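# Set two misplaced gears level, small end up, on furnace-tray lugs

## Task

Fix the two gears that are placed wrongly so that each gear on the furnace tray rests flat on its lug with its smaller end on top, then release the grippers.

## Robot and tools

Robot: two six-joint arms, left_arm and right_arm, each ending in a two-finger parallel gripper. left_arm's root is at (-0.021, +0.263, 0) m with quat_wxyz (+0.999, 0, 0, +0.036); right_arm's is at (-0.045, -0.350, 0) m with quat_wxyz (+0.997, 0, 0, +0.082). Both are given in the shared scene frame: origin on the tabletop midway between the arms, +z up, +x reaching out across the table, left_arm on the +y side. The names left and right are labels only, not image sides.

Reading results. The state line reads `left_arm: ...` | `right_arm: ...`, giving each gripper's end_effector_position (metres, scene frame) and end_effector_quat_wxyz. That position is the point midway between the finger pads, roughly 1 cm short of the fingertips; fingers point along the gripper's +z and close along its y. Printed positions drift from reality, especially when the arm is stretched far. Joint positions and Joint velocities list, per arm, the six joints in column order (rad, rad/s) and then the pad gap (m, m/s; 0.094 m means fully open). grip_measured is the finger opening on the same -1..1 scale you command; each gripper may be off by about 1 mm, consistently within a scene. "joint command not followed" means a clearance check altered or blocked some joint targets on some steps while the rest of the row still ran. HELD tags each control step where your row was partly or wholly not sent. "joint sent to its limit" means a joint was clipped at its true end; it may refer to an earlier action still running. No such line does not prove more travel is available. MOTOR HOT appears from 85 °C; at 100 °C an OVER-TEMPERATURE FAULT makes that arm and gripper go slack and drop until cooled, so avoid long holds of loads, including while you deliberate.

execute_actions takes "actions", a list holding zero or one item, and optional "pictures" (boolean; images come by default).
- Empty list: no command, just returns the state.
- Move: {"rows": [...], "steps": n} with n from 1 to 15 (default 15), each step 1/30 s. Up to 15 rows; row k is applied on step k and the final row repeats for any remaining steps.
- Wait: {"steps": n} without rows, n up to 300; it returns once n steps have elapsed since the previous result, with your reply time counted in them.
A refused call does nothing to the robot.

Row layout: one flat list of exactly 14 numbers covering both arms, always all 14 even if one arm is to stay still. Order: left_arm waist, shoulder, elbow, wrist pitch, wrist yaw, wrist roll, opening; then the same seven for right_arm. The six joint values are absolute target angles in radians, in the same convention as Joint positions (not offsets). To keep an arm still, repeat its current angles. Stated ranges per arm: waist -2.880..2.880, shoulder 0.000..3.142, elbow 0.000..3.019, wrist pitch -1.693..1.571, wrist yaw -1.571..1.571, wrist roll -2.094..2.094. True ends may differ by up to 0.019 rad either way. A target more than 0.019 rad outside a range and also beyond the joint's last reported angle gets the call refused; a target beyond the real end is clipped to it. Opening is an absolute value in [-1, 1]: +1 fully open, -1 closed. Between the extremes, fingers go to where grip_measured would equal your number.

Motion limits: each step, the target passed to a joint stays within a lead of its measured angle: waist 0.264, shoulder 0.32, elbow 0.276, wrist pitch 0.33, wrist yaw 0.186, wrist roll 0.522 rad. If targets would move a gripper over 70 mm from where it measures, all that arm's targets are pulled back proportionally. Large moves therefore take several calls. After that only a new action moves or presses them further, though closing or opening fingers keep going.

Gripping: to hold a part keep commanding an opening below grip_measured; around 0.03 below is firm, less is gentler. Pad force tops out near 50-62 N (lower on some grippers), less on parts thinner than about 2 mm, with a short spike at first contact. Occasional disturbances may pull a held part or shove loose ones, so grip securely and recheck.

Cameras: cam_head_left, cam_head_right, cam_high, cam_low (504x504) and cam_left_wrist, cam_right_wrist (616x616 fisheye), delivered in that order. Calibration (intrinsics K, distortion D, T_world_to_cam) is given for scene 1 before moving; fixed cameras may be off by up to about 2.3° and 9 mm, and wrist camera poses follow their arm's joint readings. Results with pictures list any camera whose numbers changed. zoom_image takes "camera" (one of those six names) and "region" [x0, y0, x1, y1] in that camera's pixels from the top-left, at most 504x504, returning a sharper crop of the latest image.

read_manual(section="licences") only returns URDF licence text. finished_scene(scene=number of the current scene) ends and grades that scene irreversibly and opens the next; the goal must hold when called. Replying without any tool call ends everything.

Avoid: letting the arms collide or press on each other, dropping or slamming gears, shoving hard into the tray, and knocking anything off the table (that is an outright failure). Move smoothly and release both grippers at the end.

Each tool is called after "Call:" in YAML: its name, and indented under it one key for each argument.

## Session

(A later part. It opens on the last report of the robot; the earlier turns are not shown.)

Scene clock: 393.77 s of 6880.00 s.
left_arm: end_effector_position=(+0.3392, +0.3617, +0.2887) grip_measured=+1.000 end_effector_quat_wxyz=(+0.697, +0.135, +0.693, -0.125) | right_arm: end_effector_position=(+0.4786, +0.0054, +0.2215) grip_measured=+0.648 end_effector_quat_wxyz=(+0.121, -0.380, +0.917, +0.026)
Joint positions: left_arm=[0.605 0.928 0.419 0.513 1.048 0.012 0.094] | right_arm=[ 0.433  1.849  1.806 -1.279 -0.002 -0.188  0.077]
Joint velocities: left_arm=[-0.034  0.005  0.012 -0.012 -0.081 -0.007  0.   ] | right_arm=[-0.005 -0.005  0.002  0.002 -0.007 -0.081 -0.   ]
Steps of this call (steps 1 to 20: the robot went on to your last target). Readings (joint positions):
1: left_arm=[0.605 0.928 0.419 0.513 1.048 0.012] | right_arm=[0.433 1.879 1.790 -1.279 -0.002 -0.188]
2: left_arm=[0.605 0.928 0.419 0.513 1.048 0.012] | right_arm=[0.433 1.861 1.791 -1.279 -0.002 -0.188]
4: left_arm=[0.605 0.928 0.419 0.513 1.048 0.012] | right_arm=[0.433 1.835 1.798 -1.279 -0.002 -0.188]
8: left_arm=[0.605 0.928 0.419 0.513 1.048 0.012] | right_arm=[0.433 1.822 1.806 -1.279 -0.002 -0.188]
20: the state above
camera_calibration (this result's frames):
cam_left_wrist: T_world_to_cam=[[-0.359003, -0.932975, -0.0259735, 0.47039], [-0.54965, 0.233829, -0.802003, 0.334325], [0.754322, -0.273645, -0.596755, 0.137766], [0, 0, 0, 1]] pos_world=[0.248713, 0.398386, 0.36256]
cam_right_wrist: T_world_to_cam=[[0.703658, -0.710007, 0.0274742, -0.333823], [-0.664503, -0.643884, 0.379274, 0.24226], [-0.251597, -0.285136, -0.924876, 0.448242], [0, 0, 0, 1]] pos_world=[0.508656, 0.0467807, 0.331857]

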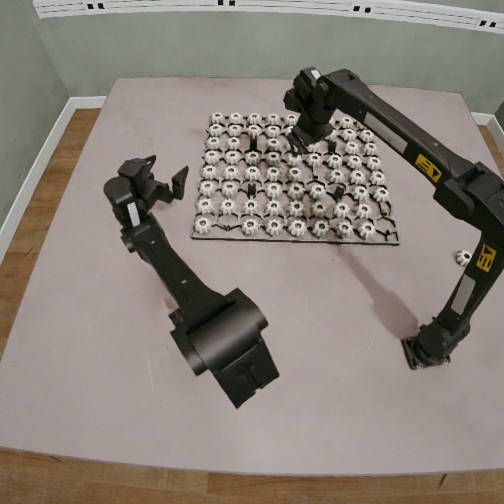

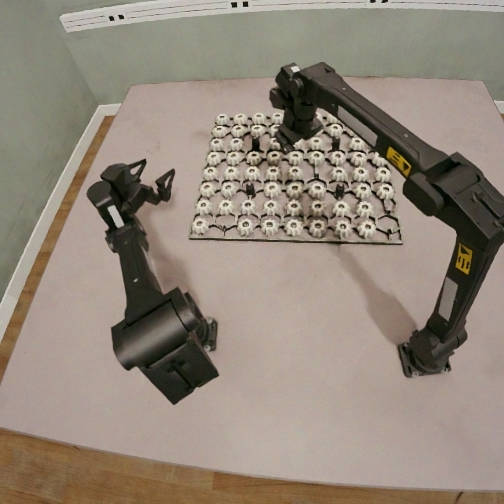

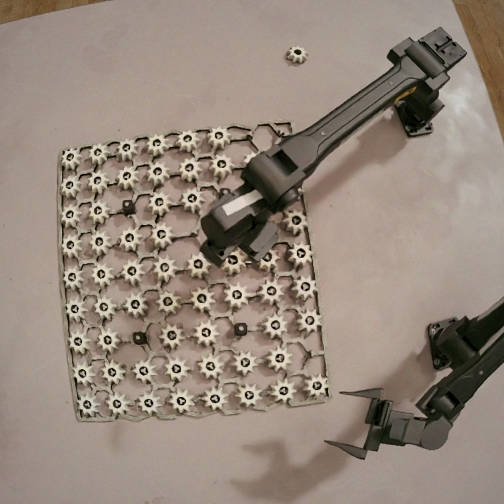

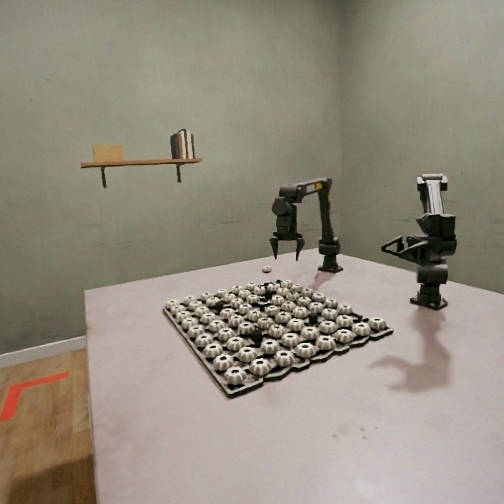

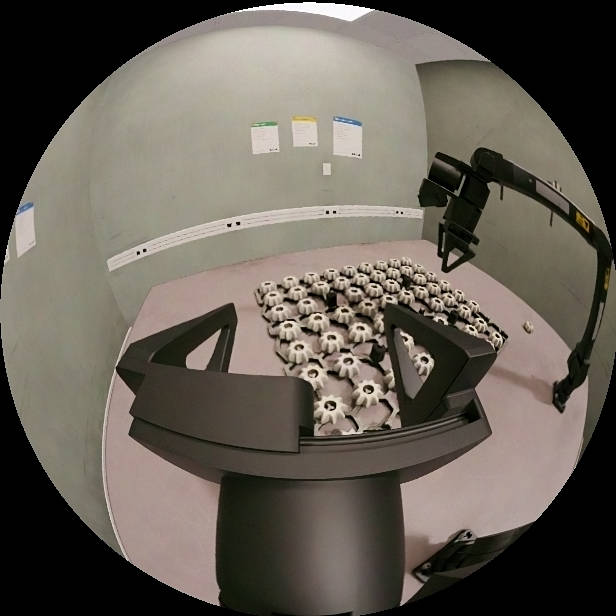

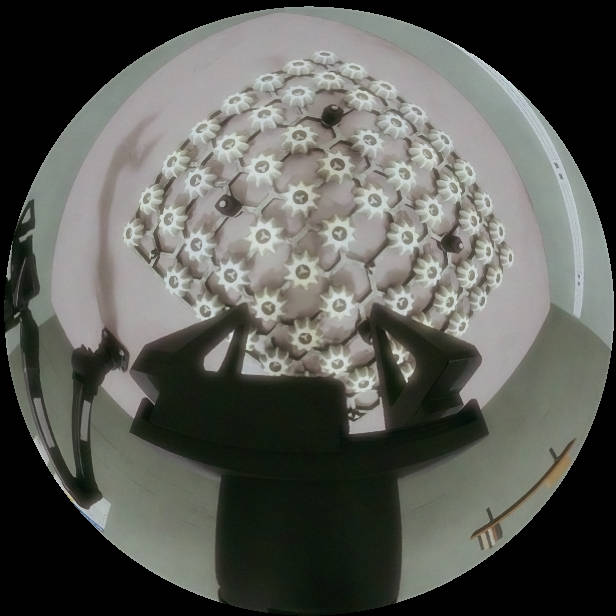

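Call:
execute_actions:
  actions:
    - {"rows":[[0.6,0.925,0.46,0.53,1.05,0,1,-0.745,1.33,1.1,-1.105,0,0,1]],"steps":15}
  pictures: false

Call:
execute_actions:
  actions:
    - {"steps":50}
  pictures: false

Call:
execute_actions:
  actions:
    - {"rows":[[0.6,0.925,0.46,0.53,1.05,0,1,-0.745,1.33,0.9,-1.105,0,0,1]],"steps":15}
  pictures: false

Call:
execute_actions:
  actions:
    - {"steps":15}
  pictures: false

Call:
execute_actions:
  actions:
    - {"rows":[[0.6,0.925,0.46,0.53,1.05,0,1,-0.745,1.478,0.778,-0.83,0,0,1]],"steps":15}
  pictures: false

Call:
execute_actions:
  actions:
    - {"steps":20}

Scene clock: 406.90 s of 6880.00 s.
left_arm: end_effector_position=(+0.3392, +0.3617, +0.2887) grip_measured=+1.000 end_effector_quat_wxyz=(+0.697, +0.135, +0.693, -0.125) | right_arm: end_effector_position=(+0.4117, -0.2804, +0.1970) grip_measured=+1.000 end_effector_quat_wxyz=(+0.108, -0.113, +0.988, +0.006)
Joint positions: left_arm=[0.605 0.928 0.419 0.513 1.048 0.012 0.094] | right_arm=[-0.012  1.429  1.223 -1.148 -0.003 -0.077  0.094]
Joint velocities: left_arm=[-0.024  0.015 -0.007 -0.012 -0.022 -0.051  0.   ] | right_arm=[-1.48  -0.757 -0.94   0.061  0.066  0.168  0.   ]
Steps of this call (steps 1 to 15: the robot went on to your last target; steps 16 to 90: nothing new was sent; then 9.63 s passed at rest; steps 91 to 105: all 15 steps of this action). Readings (joint positions):
91: left_arm=[0.605 0.928 0.419 0.513 1.048 0.012] | right_arm=[0.428 1.841 1.791 -1.265 -0.003 -0.180]
92: left_arm=[0.605 0.928 0.419 0.513 1.048 0.012] | right_arm=[0.422 1.822 1.756 -1.242 -0.004 -0.171]
94: left_arm=[0.605 0.928 0.419 0.513 1.048 0.012] | right_arm=[0.390 1.774 1.675 -1.217 -0.004 -0.153]
98: left_arm=[0.605 0.928 0.419 0.513 1.048 0.012] | right_arm=[0.280 1.657 1.510 -1.183 -0.004 -0.122]
105: the state above

Scene clock: 408.57 s of 6880.00 s.
left_arm: end_effector_position=(+0.3392, +0.3617, +0.2887) grip_measured=+1.000 end_effector_quat_wxyz=(+0.697, +0.135, +0.693, -0.125) | right_arm: end_effector_position=(+0.3093, -0.5823, +0.1801) grip_measured=+1.000 end_effector_quat_wxyz=(+0.097, +0.278, +0.955, -0.030)
Joint positions: left_arm=[0.605 0.928 0.419 0.513 1.048 0.012 0.094] | right_arm=[-0.741  1.346  1.098 -1.118  0.001 -0.012  0.094]
Joint velocities: left_arm=[ 0.024 -0.005 -0.017 -0.017  0.081  0.022  0.   ] | right_arm=[-0.005 -0.005 -0.012 -0.012  0.007  0.007  0.   ]
Steps of this call (steps 1 to 45: the robot went on to your last target; steps 46 to 50: nothing new was sent). Readings (joint positions):
1: left_arm=[0.605 0.928 0.419 0.513 1.048 0.012] | right_arm=[-0.064 1.406 1.193 -1.146 -0.003 -0.071]
2: left_arm=[0.605 0.928 0.419 0.513 1.048 0.012] | right_arm=[-0.119 1.388 1.168 -1.144 -0.003 -0.065]
4: left_arm=[0.605 0.928 0.419 0.513 1.048 0.012] | right_arm=[-0.234 1.365 1.135 -1.140 -0.003 -0.055]
8: left_arm=[0.605 0.928 0.419 0.513 1.048 0.012] | right_arm=[-0.477 1.357 1.110 -1.131 -0.003 -0.041]
50: the state above
All arms were judged still, so your last target was given up. Only a new action makes them travel on or press farther. Fingers that are still opening or closing keep moving.

Scene clock: 409.07 s of 6880.00 s.
left_arm: end_effector_position=(+0.3392, +0.3617, +0.2887) grip_measured=+1.000 end_effector_quat_wxyz=(+0.697, +0.135, +0.693, -0.125) | right_arm: end_effector_position=(+0.2385, -0.5361, +0.0937) grip_measured=+1.000 end_effector_quat_wxyz=(-0.006, +0.279, +0.960, +0.001)
Joint positions: left_arm=[0.605 0.928 0.419 0.513 1.048 0.012 0.094] | right_arm=[-0.741  1.344  0.868 -1.106  0.001 -0.012  0.094]
Joint velocities: left_arm=[-0.005 -0.024 -0.012 -0.007 -0.081 -0.066  0.   ] | right_arm=[ 0.005  0.005 -0.007  0.002 -0.007  0.037  0.   ]
Steps of this call (steps 1 to 15: all 15 steps of this action). Readings (joint positions):
1: left_arm=[0.605 0.928 0.419 0.513 1.048 0.012] | right_arm=[-0.741 1.345 1.082 -1.112 0.001 -0.012]
2: left_arm=[0.605 0.928 0.419 0.513 1.048 0.012] | right_arm=[-0.741 1.334 1.051 -1.102 0.001 -0.012]
4: left_arm=[0.605 0.928 0.419 0.513 1.048 0.012] | right_arm=[-0.741 1.319 0.961 -1.101 0.001 -0.012]
8: left_arm=[0.605 0.928 0.419 0.513 1.048 0.012] | right_arm=[-0.741 1.339 0.868 -1.106 0.001 -0.012]
15: the state above

Scene clock: 409.57 s of 6880.00 s.
left_arm: end_effector_position=(+0.3392, +0.3617, +0.2887) grip_measured=+1.000 end_effector_quat_wxyz=(+0.697, +0.135, +0.693, -0.125) | right_arm: end_effector_position=(+0.2385, -0.5361, +0.0938) grip_measured=+1.000 end_effector_quat_wxyz=(-0.006, +0.279, +0.960, +0.001)
Joint positions: left_arm=[0.605 0.928 0.419 0.513 1.048 0.012 0.094] | right_arm=[-0.741  1.344  0.868 -1.106  0.001 -0.012  0.094]
Joint velocities: left_arm=[-0.024  0.005 -0.007  0.002  0.037 -0.022  0.   ] | right_arm=[-0.005  0.005 -0.002  0.002 -0.037 -0.051  0.   ]
Steps of this call (steps 1 to 15: the robot went on to your last target). Readings (joint positions):
1: left_arm=[0.605 0.928 0.419 0.513 1.048 0.012] | right_arm=[-0.741 1.344 0.868 -1.106 0.001 -0.012]
2: left_arm=[0.605 0.928 0.419 0.513 1.048 0.012] | right_arm=[-0.741 1.344 0.868 -1.106 0.001 -0.012]
4: left_arm=[0.605 0.928 0.419 0.513 1.048 0.012] | right_arm=[-0.741 1.344 0.868 -1.106 0.001 -0.012]
8: left_arm=[0.605 0.928 0.419 0.513 1.048 0.012] | right_arm=[-0.741 1.344 0.868 -1.106 0.001 -0.012]
15: the state above
All arms were judged still, so your last target was given up. Only a new action makes them travel on or press farther. Fingers that are still opening or closing keep moving.

Scene clock: 410.07 s of 6880.00 s.
left_arm: end_effector_position=(+0.3392, +0.3617, +0.2887) grip_measured=+1.000 end_effector_quat_wxyz=(+0.697, +0.135, +0.693, -0.125) | right_arm: end_effector_position=(+0.2420, -0.5384, +0.0124) grip_measured=+1.000 end_effector_quat_wxyz=(-0.002, +0.279, +0.960, -0.000)
Joint positions: left_arm=[0.605 0.928 0.419 0.513 1.048 0.012 0.094] | right_arm=[-0.741  1.493  0.762 -0.844  0.001 -0.012  0.094]
Joint velocities: left_arm=[-0.005 -0.005 -0.002 -0.022  0.022 -0.022  0.   ] | right_arm=[-0.015 -0.093 -0.007 -0.002  0.022  0.007  0.   ]
Steps of this call (steps 1 to 15: all 15 steps of this action). Readings (joint positions):
1: left_arm=[0.605 0.928 0.419 0.513 1.048 0.012] | right_arm=[-0.741 1.349 0.855 -1.064 0.001 -0.012]
2: left_arm=[0.605 0.928 0.419 0.513 1.048 0.012] | right_arm=[-0.741 1.359 0.837 -0.980 0.001 -0.012]
4: left_arm=[0.605 0.928 0.419 0.513 1.048 0.012] | right_arm=[-0.741 1.412 0.808 -0.883 0.001 -0.012]
8: left_arm=[0.605 0.928 0.419 0.513 1.048 0.012] | right_arm=[-0.741 1.504 0.770 -0.849 0.001 -0.012]
15: the state above

Scene clock: 410.73 s of 6880.00 s.
left_arm: end_effector_position=(+0.3392, +0.3617, +0.2887) grip_measured=+1.000 end_effector_quat_wxyz=(+0.697, +0.135, +0.693, -0.125) | right_arm: end_effector_position=(+0.2423, -0.5386, +0.0134) grip_measured=+1.000 end_effector_quat_wxyz=(-0.001, +0.279, +0.960, -0.000)
Joint positions: left_arm=[0.605 0.928 0.419 0.513 1.048 0.012 0.094] | right_arm=[-0.741  1.49   0.762 -0.844  0.001 -0.012  0.094]
Joint velocities: left_arm=[-0.015 -0.015 -0.007  0.017 -0.037 -0.051  0.   ] | right_arm=[-0.015  0.005 -0.012 -0.002 -0.022 -0.022  0.   ]
Steps of this call (steps 1 to 15: the robot went on to your last target; steps 16 to 20: nothing new was sent). Readings (joint positions):
1: left_arm=[0.605 0.928 0.419 0.513 1.048 0.012] | right_arm=[-0.741 1.491 0.762 -0.844 0.001 -0.012]
2: left_arm=[0.605 0.928 0.419 0.513 1.048 0.012] | right_arm=[-0.741 1.490 0.762 -0.844 0.001 -0.012]
4: left_arm=[0.605 0.928 0.419 0.513 1.048 0.012] | right_arm=[-0.741 1.490 0.762 -0.844 0.001 -0.012]
8: left_arm=[0.605 0.928 0.419 0.513 1.048 0.012] | right_arm=[-0.741 1.490 0.762 -0.844 0.001 -0.012]
20: the state above
All arms were judged still, so your last target was given up. Only a new action makes them travel on or press farther. Fingers that are still opening or closing keep moving.
camera_calibration (this result's frames):
cam_left_wrist: T_world_to_cam=[[-0.359003, -0.932975, -0.0259735, 0.47039], [-0.54965, 0.233829, -0.802003, 0.334325], [0.754322, -0.273645, -0.596755, 0.137766], [0, 0, 0, 1]] pos_world=[0.248713, 0.398386, 0.36256]
cam_right_wrist: T_world_to_cam=[[-0.538248, -0.842644, -0.0154877, -0.318001], [-0.683359, 0.425599, 0.5932, 0.391618], [-0.493265, 0.329872, -0.804906, 0.429472], [0, 0, 0, 1]] pos_world=[0.308295, -0.576305, 0.108452]

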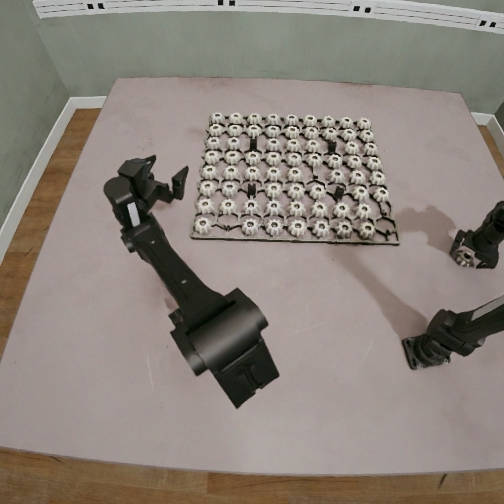

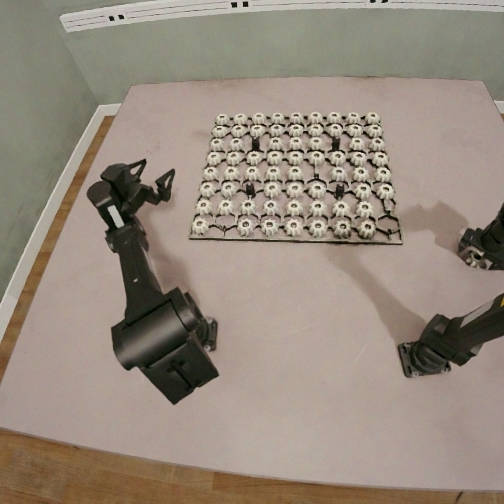

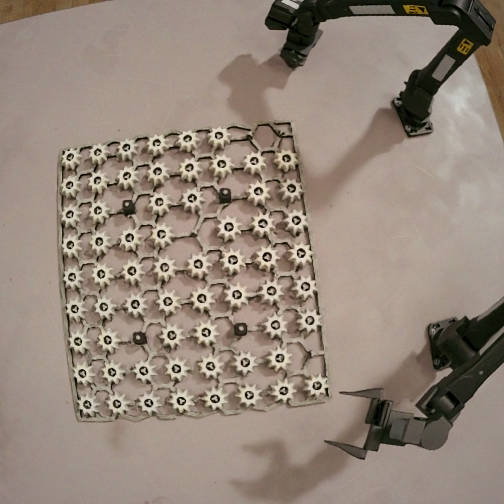

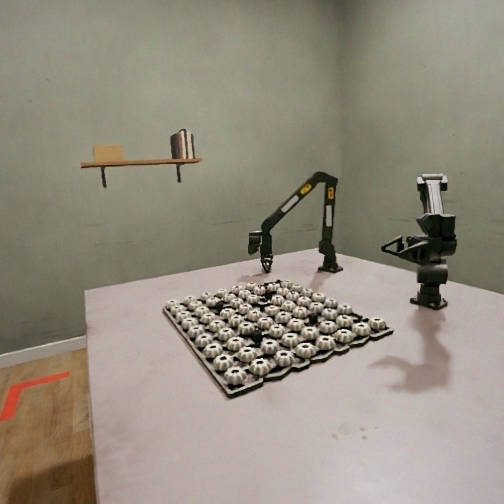

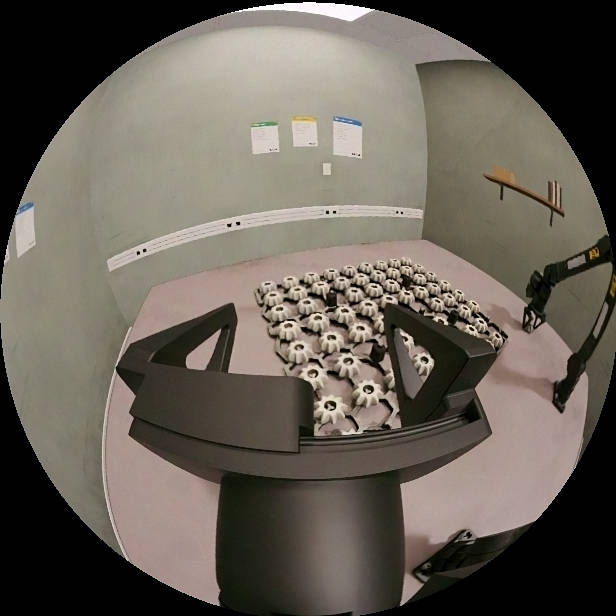

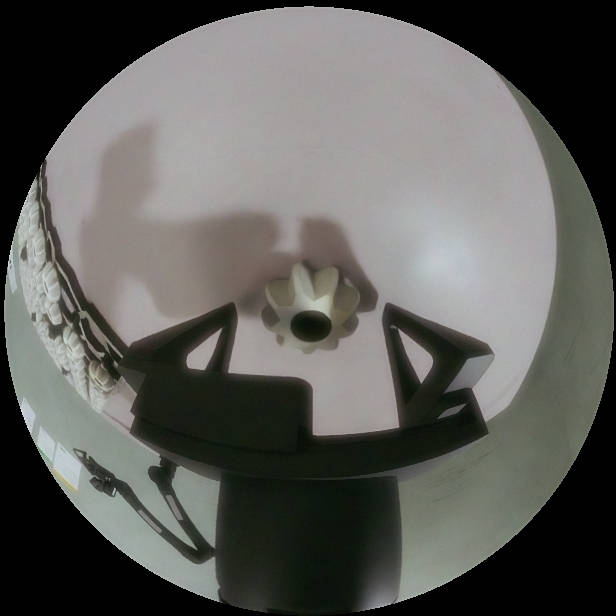

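Call:
execute_actions:
  actions:
    - {"rows":[[0.6,0.925,0.46,0.53,1.05,0,1,-0.745,1.478,0.778,-0.83,0,0,0.12]],"steps":14}
  pictures: false

Call:
execute_actions:
  actions:
    - {"rows":[[0.6,0.925,0.46,0.53,1.05,0,1,-0.745,1.478,1.195,-1.12,0,-0.66,0.12]],"steps":15}
  pictures: false

Call:
execute_actions:
  actions:
    - {"steps":15}
  pictures: false

Call:
execute_actions:
  actions:
    - {"rows":[[0.6,0.925,0.46,0.53,1.05,0,1,-0.035,1.478,1.195,-1.12,0,-0.66,0.12]],"steps":15}
  pictures: false

Call:
execute_actions:
  actions:
    - {"steps":30}
  pictures: false

Call:
execute_actions:
  actions:
    - {"rows":[[0.6,0.925,0.46,0.53,1.05,0,1,-0.035,1.51,1.195,-1.12,0,-0.66,0.12],[0.6,0.925,0.46,0.53,1.05,0,1,-0.035,1.52,1.195,-1.12,0,-0.66,0.12],[0.6,0.925,0.46,0.53,1.05,0,1,-0.035,1.53,1.195,-1.12,0,-0.66,0.12],[0.6,0.925,0.46,0.53,1.05,0,1,-0.035,1.54,1.195,-1.12,0,-0.66,0.12],[0.6,0.925,0.46,0.53,1.05,0,1,-0.035,1.55,1.195,-1.12,0,-0.66,0.12],[0.6,0.925,0.46,0.53,1.05,0,1,-0.035,1.56,1.195,-1.12,0,-0.66,0.12],[0.6,0.925,0.46,0.53,1.05,0,1,-0.035,1.57,1.195,-1.12,0,-0.66,0.12],[0.6,0.925,0.46,0.53,1.05,0,1,-0.035,1.58,1.195,-1.12,0,-0.66,0.12],[0.6,0.925,0.46,0.53,1.05,0,1,-0.035,1.59,1.195,-1.12,0,-0.66,0.12],[0.6,0.925,0.46,0.53,1.05,0,1,-0.035,1.595,1.195,-1.12,0,-0.66,0.12]],"steps":15}
  pictures: false

Call:
execute_actions:
  actions:
    - {"steps":25}

Scene clock: 443.43 s of 6880.00 s.
left_arm: end_effector_position=(+0.3392, +0.3617, +0.2887) grip_measured=+1.000 end_effector_quat_wxyz=(+0.697, +0.135, +0.693, -0.125) | right_arm: end_effector_position=(+0.2425, -0.5387, +0.0134) grip_measured=+0.216 end_effector_quat_wxyz=(-0.000, +0.279, +0.960, -0.001)
Joint positions: left_arm=[0.605 0.928 0.419 0.513 1.048 0.012 0.094] | right_arm=[-0.741  1.49   0.762 -0.843  0.001 -0.012  0.057]
Joint velocities: left_arm=[ 0.005 -0.015 -0.002 -0.012 -0.051  0.051  0.   ] | right_arm=[-0.005 -0.024  0.002 -0.002  0.037  0.051 -0.   ]
Steps of this call (steps 1 to 90: nothing new was sent; then 29.23 s passed at rest; steps 91 to 104: all 14 steps of this action). Readings (joint positions):
91: left_arm=[0.605 0.928 0.419 0.513 1.048 0.012] | right_arm=[-0.741 1.490 0.762 -0.844 0.001 -0.012]
92: left_arm=[0.605 0.928 0.419 0.513 1.048 0.012] | right_arm=[-0.741 1.490 0.762 -0.844 0.001 -0.012]
94: left_arm=[0.605 0.928 0.419 0.513 1.048 0.012] | right_arm=[-0.741 1.490 0.762 -0.843 0.001 -0.012]
98: left_arm=[0.605 0.928 0.419 0.513 1.048 0.012] | right_arm=[-0.741 1.490 0.762 -0.843 0.001 -0.012]
104: the state above

Scene clock: 443.93 s of 6880.00 s.
left_arm: end_effector_position=(+0.3392, +0.3617, +0.2887) grip_measured=+1.000 end_effector_quat_wxyz=(+0.697, +0.135, +0.693, -0.125) | right_arm: end_effector_position=(+0.3292, -0.5953, +0.1333) grip_measured=+0.216 end_effector_quat_wxyz=(+0.045, +0.002, +0.999, -0.030)
Joint positions: left_arm=[0.605 0.928 0.419 0.513 1.048 0.012 0.094] | right_arm=[-0.741  1.503  1.141 -1.101  0.001 -0.574  0.057]
Joint velocities: left_arm=[-0.015 -0.005 -0.007 -0.012 -0.037 -0.066  0.   ] | right_arm=[-0.015 -0.054  0.364 -0.012  0.007 -0.476 -0.001]
Steps of this call (steps 1 to 15: all 15 steps of this action). Readings (joint positions):
1: left_arm=[0.605 0.928 0.419 0.513 1.048 0.012] | right_arm=[-0.741 1.491 0.775 -0.873 0.001 -0.059]
2: left_arm=[0.605 0.928 0.419 0.513 1.048 0.012] | right_arm=[-0.741 1.497 0.799 -0.933 0.001 -0.120]
4: left_arm=[0.605 0.928 0.419 0.513 1.048 0.012] | right_arm=[-0.741 1.504 0.852 -1.007 0.001 -0.228]
8: left_arm=[0.605 0.928 0.419 0.513 1.048 0.012] | right_arm=[-0.741 1.505 0.966 -1.064 0.001 -0.377]
15: the state above

Scene clock: 444.43 s of 6880.00 s.
left_arm: end_effector_position=(+0.3392, +0.3617, +0.2887) grip_measured=+1.000 end_effector_quat_wxyz=(+0.697, +0.135, +0.693, -0.125) | right_arm: end_effector_position=(+0.3311, -0.5965, +0.1411) grip_measured=+0.216 end_effector_quat_wxyz=(+0.048, -0.033, +0.998, -0.034)
Joint positions: left_arm=[0.605 0.928 0.419 0.513 1.048 0.012 0.094] | right_arm=[-0.741  1.495  1.154 -1.111  0.001 -0.645  0.057]
Joint velocities: left_arm=[-0.005  0.015  0.002  0.002 -0.066 -0.066  0.   ] | right_arm=[-0.015 -0.015 -0.002  0.002  0.051  0.037 -0.   ]
Steps of this call (steps 1 to 15: the robot went on to your last target). Readings (joint positions):
1: left_arm=[0.605 0.928 0.419 0.513 1.048 0.012] | right_arm=[-0.741 1.500 1.150 -1.101 0.001 -0.588]
2: left_arm=[0.605 0.928 0.419 0.513 1.048 0.012] | right_arm=[-0.741 1.498 1.153 -1.101 0.001 -0.600]
4: left_arm=[0.605 0.928 0.419 0.513 1.048 0.012] | right_arm=[-0.741 1.495 1.154 -1.105 0.001 -0.617]
8: left_arm=[0.605 0.928 0.419 0.513 1.048 0.012] | right_arm=[-0.741 1.495 1.154 -1.111 0.001 -0.635]
15: the state above

Scene clock: 444.93 s of 6880.00 s.
left_arm: end_effector_position=(+0.3392, +0.3617, +0.2887) grip_measured=+1.000 end_effector_quat_wxyz=(+0.697, +0.135, +0.693, -0.125) | right_arm: end_effector_position=(+0.4033, -0.3165, +0.1390) grip_measured=+0.216 end_effector_quat_wxyz=(+0.054, -0.353, +0.934, -0.016)
Joint positions: left_arm=[0.605 0.928 0.419 0.513 1.048 0.012 0.094] | right_arm=[-0.087  1.5    1.154 -1.111  0.001 -0.646  0.057]
Joint velocities: left_arm=[ 0.005 -0.005 -0.007  0.012 -0.037  0.022  0.   ] | right_arm=[ 1.46  -0.015 -0.002  0.007 -0.154  0.066 -0.   ]
Steps of this call (steps 1 to 15: all 15 steps of this action). Readings (joint positions):
1: left_arm=[0.605 0.928 0.419 0.513 1.048 0.012] | right_arm=[-0.732 1.495 1.154 -1.111 0.006 -0.645]
2: left_arm=[0.605 0.928 0.419 0.513 1.048 0.012] | right_arm=[-0.715 1.495 1.154 -1.111 0.012 -0.645]
4: left_arm=[0.605 0.928 0.419 0.513 1.048 0.012] | right_arm=[-0.647 1.496 1.154 -1.111 0.013 -0.645]
8: left_arm=[0.605 0.928 0.419 0.513 1.048 0.012] | right_arm=[-0.458 1.497 1.154 -1.111 0.009 -0.645]
15: the state above

Scene clock: 445.93 s of 6880.00 s.
left_arm: end_effector_position=(+0.3392, +0.3617, +0.2887) grip_measured=+1.000 end_effector_quat_wxyz=(+0.697, +0.135, +0.693, -0.125) | right_arm: end_effector_position=(+0.4013, -0.2962, +0.1390) grip_measured=+0.216 end_effector_quat_wxyz=(+0.054, -0.376, +0.925, -0.015)
Joint positions: left_arm=[0.605 0.928 0.419 0.513 1.048 0.012 0.094] | right_arm=[-0.042  1.5    1.154 -1.111  0.    -0.65   0.057]
Joint velocities: left_arm=[ 0.015  0.005 -0.007  0.002  0.022  0.007  0.   ] | right_arm=[-0.005 -0.024 -0.007 -0.017 -0.022 -0.022 -0.   ]
Steps of this call (steps 1 to 30: the robot went on to your last target). Readings (joint positions):
1: left_arm=[0.605 0.928 0.419 0.513 1.048 0.012] | right_arm=[-0.042 1.500 1.154 -1.111 -0.004 -0.646]
2: left_arm=[0.605 0.928 0.419 0.513 1.048 0.012] | right_arm=[-0.008 1.500 1.154 -1.111 -0.008 -0.648]
4: left_arm=[0.605 0.928 0.419 0.513 1.048 0.012] | right_arm=[0.025 1.500 1.154 -1.111 -0.010 -0.650]
8: left_arm=[0.605 0.928 0.419 0.513 1.048 0.012] | right_arm=[-0.003 1.500 1.154 -1.111 -0.005 -0.650]
30: the state above
All arms were judged still, so your last target was given up. Only a new action makes them travel on or press farther. Fingers that are still opening or closing keep moving.

Scene clock: 446.43 s of 6880.00 s.
left_arm: end_effector_position=(+0.3392, +0.3617, +0.2887) grip_measured=+1.000 end_effector_quat_wxyz=(+0.697, +0.135, +0.693, -0.125) | right_arm: end_effector_position=(+0.3989, -0.2964, +0.0854) grip_measured=+0.216 end_effector_quat_wxyz=(-0.006, -0.376, +0.926, +0.001)
Joint positions: left_arm=[0.605 0.928 0.419 0.513 1.048 0.012 0.094] | right_arm=[-0.042  1.626  1.154 -1.112  0.    -0.65   0.057]
Joint velocities: left_arm=[-0.005 -0.015 -0.002 -0.002 -0.022 -0.022  0.   ] | right_arm=[ 0.005  0.054 -0.007 -0.002 -0.037 -0.007 -0.001]
Steps of this call (steps 1 to 15: all 15 steps of this action). Readings (joint positions):
1: left_arm=[0.605 0.928 0.419 0.513 1.048 0.012] | right_arm=[-0.042 1.501 1.154 -1.111 0.000 -0.650]
2: left_arm=[0.605 0.928 0.419 0.513 1.048 0.012] | right_arm=[-0.042 1.503 1.154 -1.112 0.000 -0.650]
4: left_arm=[0.605 0.928 0.419 0.513 1.048 0.012] | right_arm=[-0.042 1.513 1.154 -1.112 0.000 -0.650]
8: left_arm=[0.605 0.928 0.419 0.513 1.048 0.012] | right_arm=[-0.042 1.557 1.154 -1.112 0.000 -0.650]
15: the state above

Scene clock: 447.27 s of 6880.00 s.
left_arm: end_effector_position=(+0.3392, +0.3617, +0.2887) grip_measured=+1.000 end_effector_quat_wxyz=(+0.697, +0.135, +0.693, -0.125) | right_arm: end_effector_position=(+0.3989, -0.2964, +0.0855) grip_measured=+0.216 end_effector_quat_wxyz=(-0.006, -0.376, +0.926, +0.001)
Joint positions: left_arm=[0.605 0.928 0.419 0.513 1.048 0.012 0.094] | right_arm=[-0.042  1.625  1.154 -1.112  0.    -0.65   0.057]
Joint velocities: left_arm=[-0.015 -0.005 -0.012 -0.002 -0.007 -0.066  0.   ] | right_arm=[-0.005 -0.024 -0.012  0.007  0.051 -0.007 -0.   ]
Steps of this call (steps 1 to 15: the robot went on to your last target; steps 16 to 25: nothing new was sent). Readings (joint positions):
1: left_arm=[0.605 0.928 0.419 0.513 1.048 0.012] | right_arm=[-0.042 1.626 1.154 -1.112 0.000 -0.650]
2: left_arm=[0.605 0.928 0.419 0.513 1.048 0.012] | right_arm=[-0.042 1.626 1.154 -1.112 0.000 -0.650]
4: left_arm=[0.605 0.928 0.419 0.513 1.048 0.012] | right_arm=[-0.042 1.625 1.154 -1.112 0.000 -0.650]
8: left_arm=[0.605 0.928 0.419 0.513 1.048 0.012] | right_arm=[-0.042 1.625 1.154 -1.112 0.000 -0.650]
25: the state above
All arms were judged still, so your last target was given up. Only a new action makes them travel on or press farther. Fingers that are still opening or closing keep moving.
camera_calibration (this result's frames):
cam_left_wrist: T_world_to_cam=[[-0.359003, -0.932975, -0.0259735, 0.47039], [-0.54965, 0.233829, -0.802003, 0.334325], [0.754322, -0.273645, -0.596755, 0.137766], [0, 0, 0, 1]] pos_world=[0.248713, 0.398386, 0.36256]
cam_right_wrist: T_world_to_cam=[[0.694815, -0.718786, -0.0240409, -0.482987], [-0.564658, -0.565921, 0.600745, 0.0108423], [-0.445413, -0.403832, -0.799079, 0.247751], [0, 0, 0, 1]] pos_world=[0.452061, -0.240979, 0.179848]

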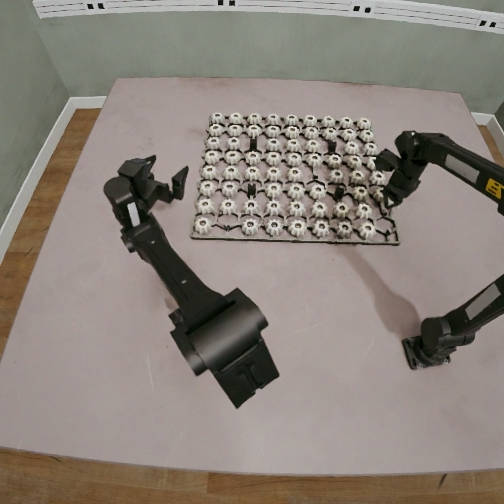

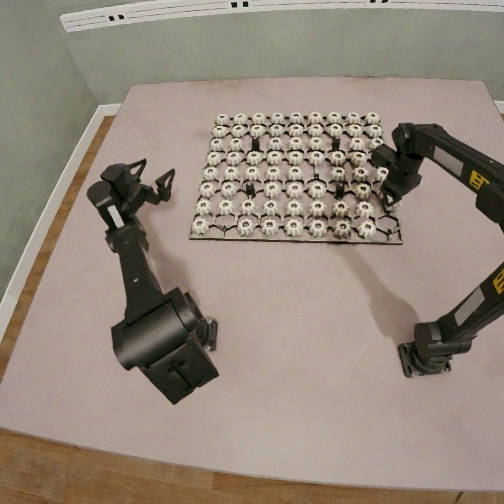

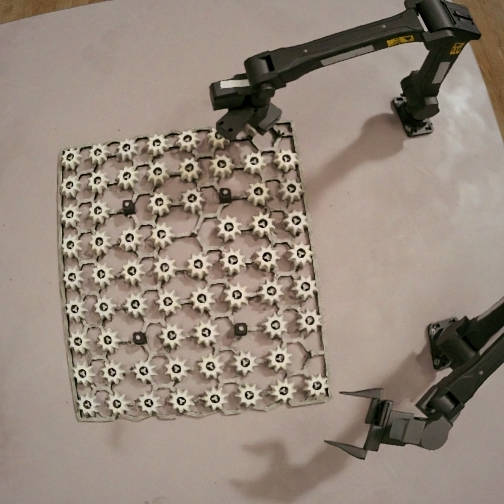

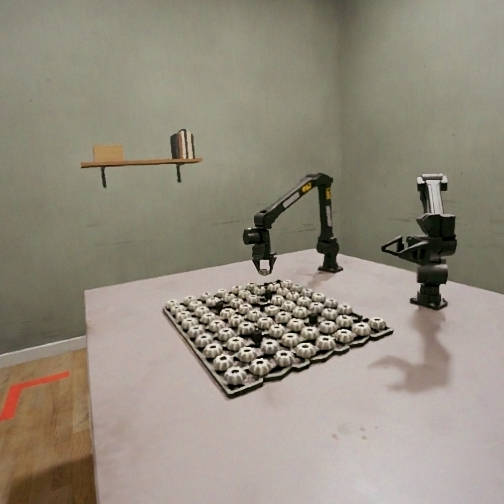

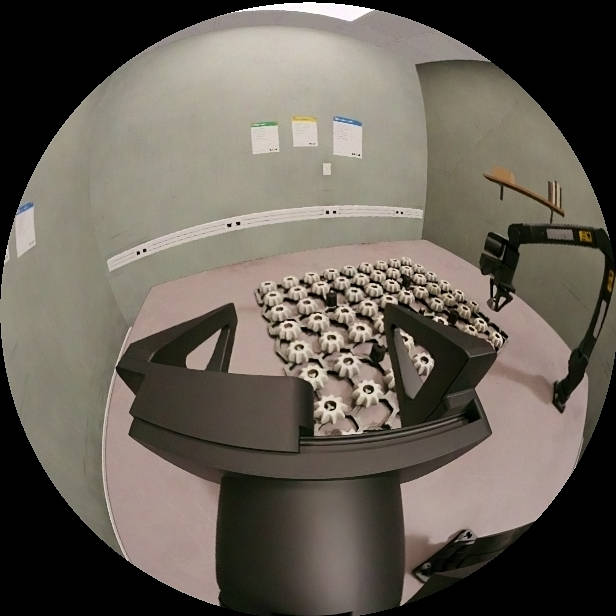

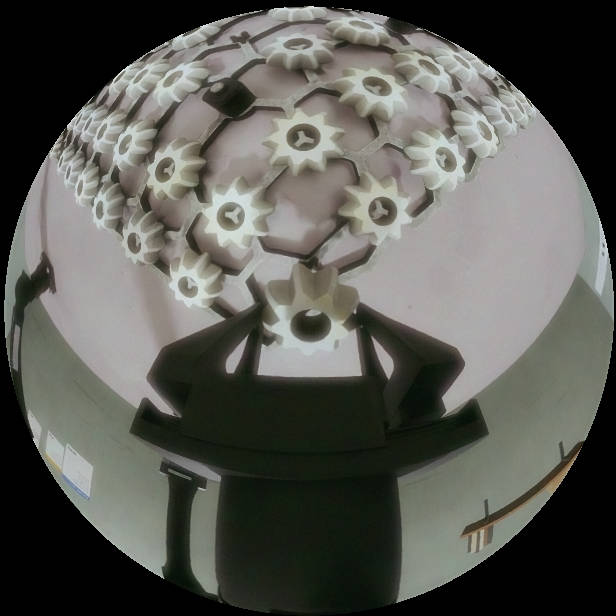

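Call:
execute_actions:
  actions:
    - {"rows":[[0.6,0.925,0.46,0.53,1.05,0,1,-0.028,1.62,1.195,-1.085,0,-0.66,0.12],[0.6,0.925,0.46,0.53,1.05,0,1,-0.028,1.63,1.195,-1.085,0,-0.66,0.12],[0.6,0.925,0.46,0.53,1.05,0,1,-0.028,1.64,1.195,-1.085,0,-0.66,0.12],[0.6,0.925,0.46,0.53,1.05,0,1,-0.028,1.65,1.195,-1.085,0,-0.66,0.12],[0.6,0.925,0.46,0.53,1.05,0,1,-0.028,1.66,1.195,-1.085,0,-0.66,0.12],[0.6,0.925,0.46,0.53,1.05,0,1,-0.028,1.67,1.195,-1.085,0,-0.66,0.12]],"steps":15}
  pictures: false

Call:
execute_actions:
  actions:
    - {"steps":25}

Scene clock: 463.50 s of 6880.00 s.
left_arm: end_effector_position=(+0.3392, +0.3617, +0.2887) grip_measured=+1.000 end_effector_quat_wxyz=(+0.697, +0.135, +0.693, -0.125) | right_arm: end_effector_position=(+0.3979, -0.2931, +0.0563) grip_measured=+0.216 end_effector_quat_wxyz=(-0.032, -0.380, +0.925, +0.008)
Joint positions: left_arm=[0.605 0.928 0.419 0.513 1.048 0.012 0.094] | right_arm=[-0.034  1.694  1.154 -1.098  0.    -0.65   0.057]
Joint velocities: left_arm=[-0.005  0.005  0.002 -0.002 -0.051 -0.022  0.   ] | right_arm=[ 0.005 -0.005 -0.012 -0.007 -0.066 -0.037  0.001]
Steps of this call (steps 1 to 90: nothing new was sent; then 12.73 s passed at rest; steps 91 to 105: all 15 steps of this action). Readings (joint positions):
91: left_arm=[0.605 0.928 0.419 0.513 1.048 0.012] | right_arm=[-0.041 1.626 1.154 -1.110 0.000 -0.650]
92: left_arm=[0.605 0.928 0.419 0.513 1.048 0.012] | right_arm=[-0.041 1.627 1.154 -1.107 0.000 -0.650]
94: left_arm=[0.605 0.928 0.419 0.513 1.048 0.012] | right_arm=[-0.038 1.632 1.154 -1.100 0.000 -0.650]
98: left_arm=[0.605 0.928 0.419 0.513 1.048 0.012] | right_arm=[-0.034 1.662 1.154 -1.098 0.000 -0.650]
105: the state above

Scene clock: 464.33 s of 6880.00 s.
left_arm: end_effector_position=(+0.3392, +0.3617, +0.2887) grip_measured=+1.000 end_effector_quat_wxyz=(+0.697, +0.135, +0.693, -0.125) | right_arm: end_effector_position=(+0.3982, -0.2931, +0.0563) grip_measured=+0.216 end_effector_quat_wxyz=(-0.032, -0.380, +0.925, +0.008)
Joint positions: left_arm=[0.605 0.928 0.419 0.513 1.048 0.012 0.094] | right_arm=[-0.034  1.694  1.154 -1.097  0.    -0.65   0.057]
Joint velocities: left_arm=[ 0.005  0.005 -0.007 -0.007  0.007  0.037  0.   ] | right_arm=[-0.015 -0.015 -0.017  0.012  0.051 -0.051 -0.001]
Steps of this call (steps 1 to 15: the robot went on to your last target; steps 16 to 25: nothing new was sent). Readings (joint positions):
1: left_arm=[0.605 0.928 0.419 0.513 1.048 0.012] | right_arm=[-0.034 1.694 1.154 -1.097 0.000 -0.650]
2: left_arm=[0.605 0.928 0.419 0.513 1.048 0.012] | right_arm=[-0.034 1.694 1.154 -1.097 0.000 -0.650]
4: left_arm=[0.605 0.928 0.419 0.513 1.048 0.012] | right_arm=[-0.034 1.694 1.154 -1.097 0.000 -0.650]
8: left_arm=[0.605 0.928 0.419 0.513 1.048 0.012] | right_arm=[-0.034 1.694 1.154 -1.097 0.000 -0.650]
25: the state above
All arms were judged still, so your last target was given up. Only a new action makes them travel on or press farther. Fingers that are still opening or closing keep moving.
camera_calibration (this result's frames):
cam_left_wrist: T_world_to_cam=[[-0.359003, -0.932975, -0.0259735, 0.47039], [-0.54965, 0.233829, -0.802003, 0.334325], [0.754322, -0.273645, -0.596755, 0.137766], [0, 0, 0, 1]] pos_world=[0.248713, 0.398386, 0.36256]
cam_right_wrist: T_world_to_cam=[[0.698176, -0.713738, -0.0559362, -0.478831], [-0.527874, -0.565992, 0.633247, 0.0133632], [-0.483632, -0.412591, -0.771926, 0.236555], [0, 0, 0, 1]] pos_world=[0.455768, -0.236595, 0.147357]

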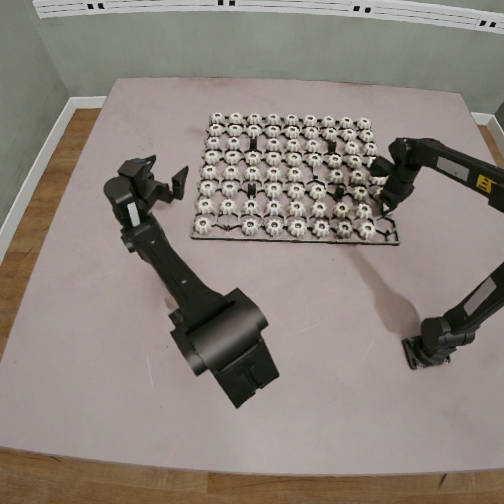

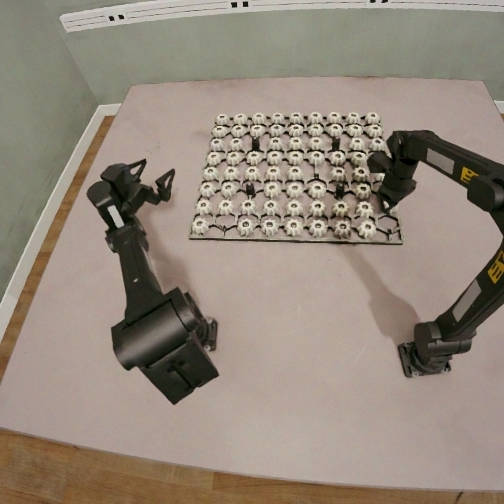

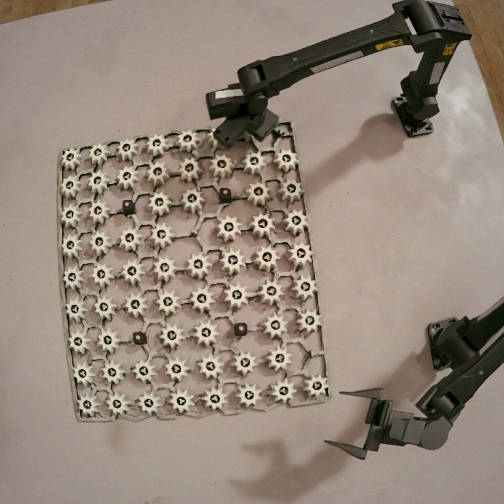

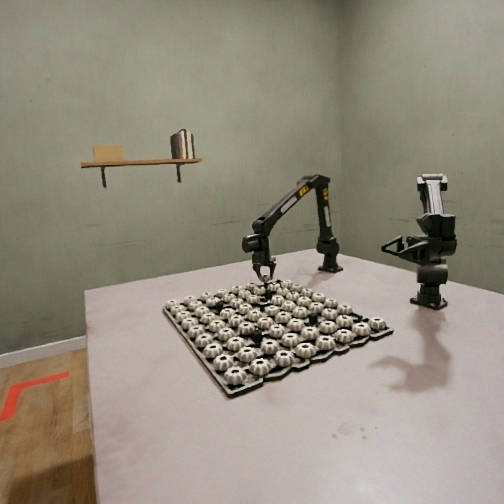

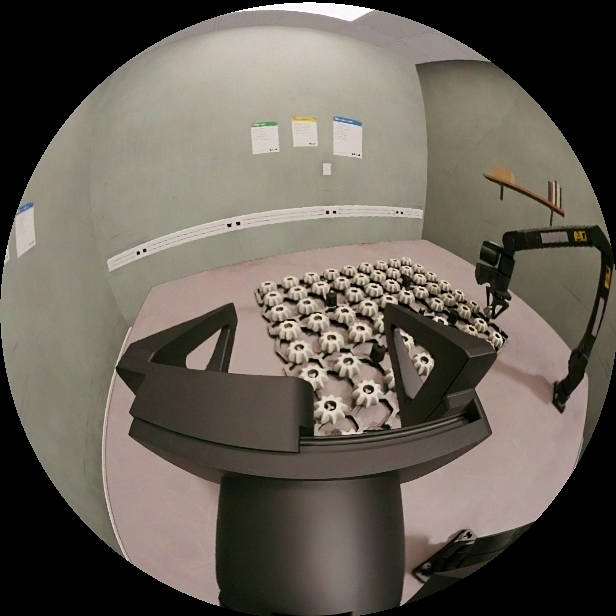

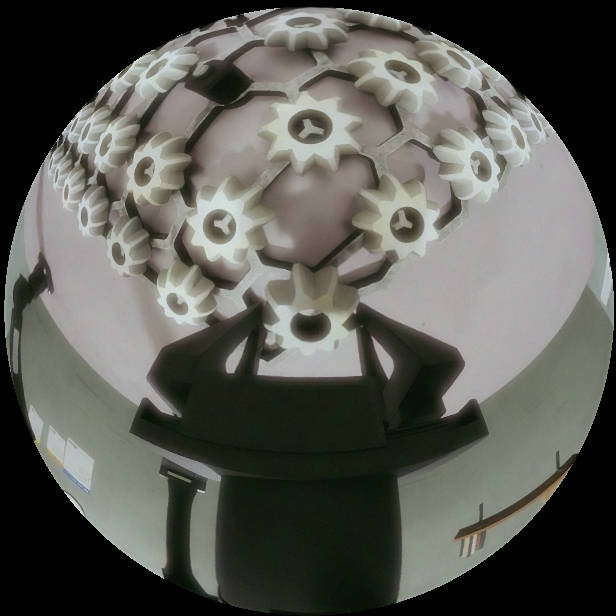

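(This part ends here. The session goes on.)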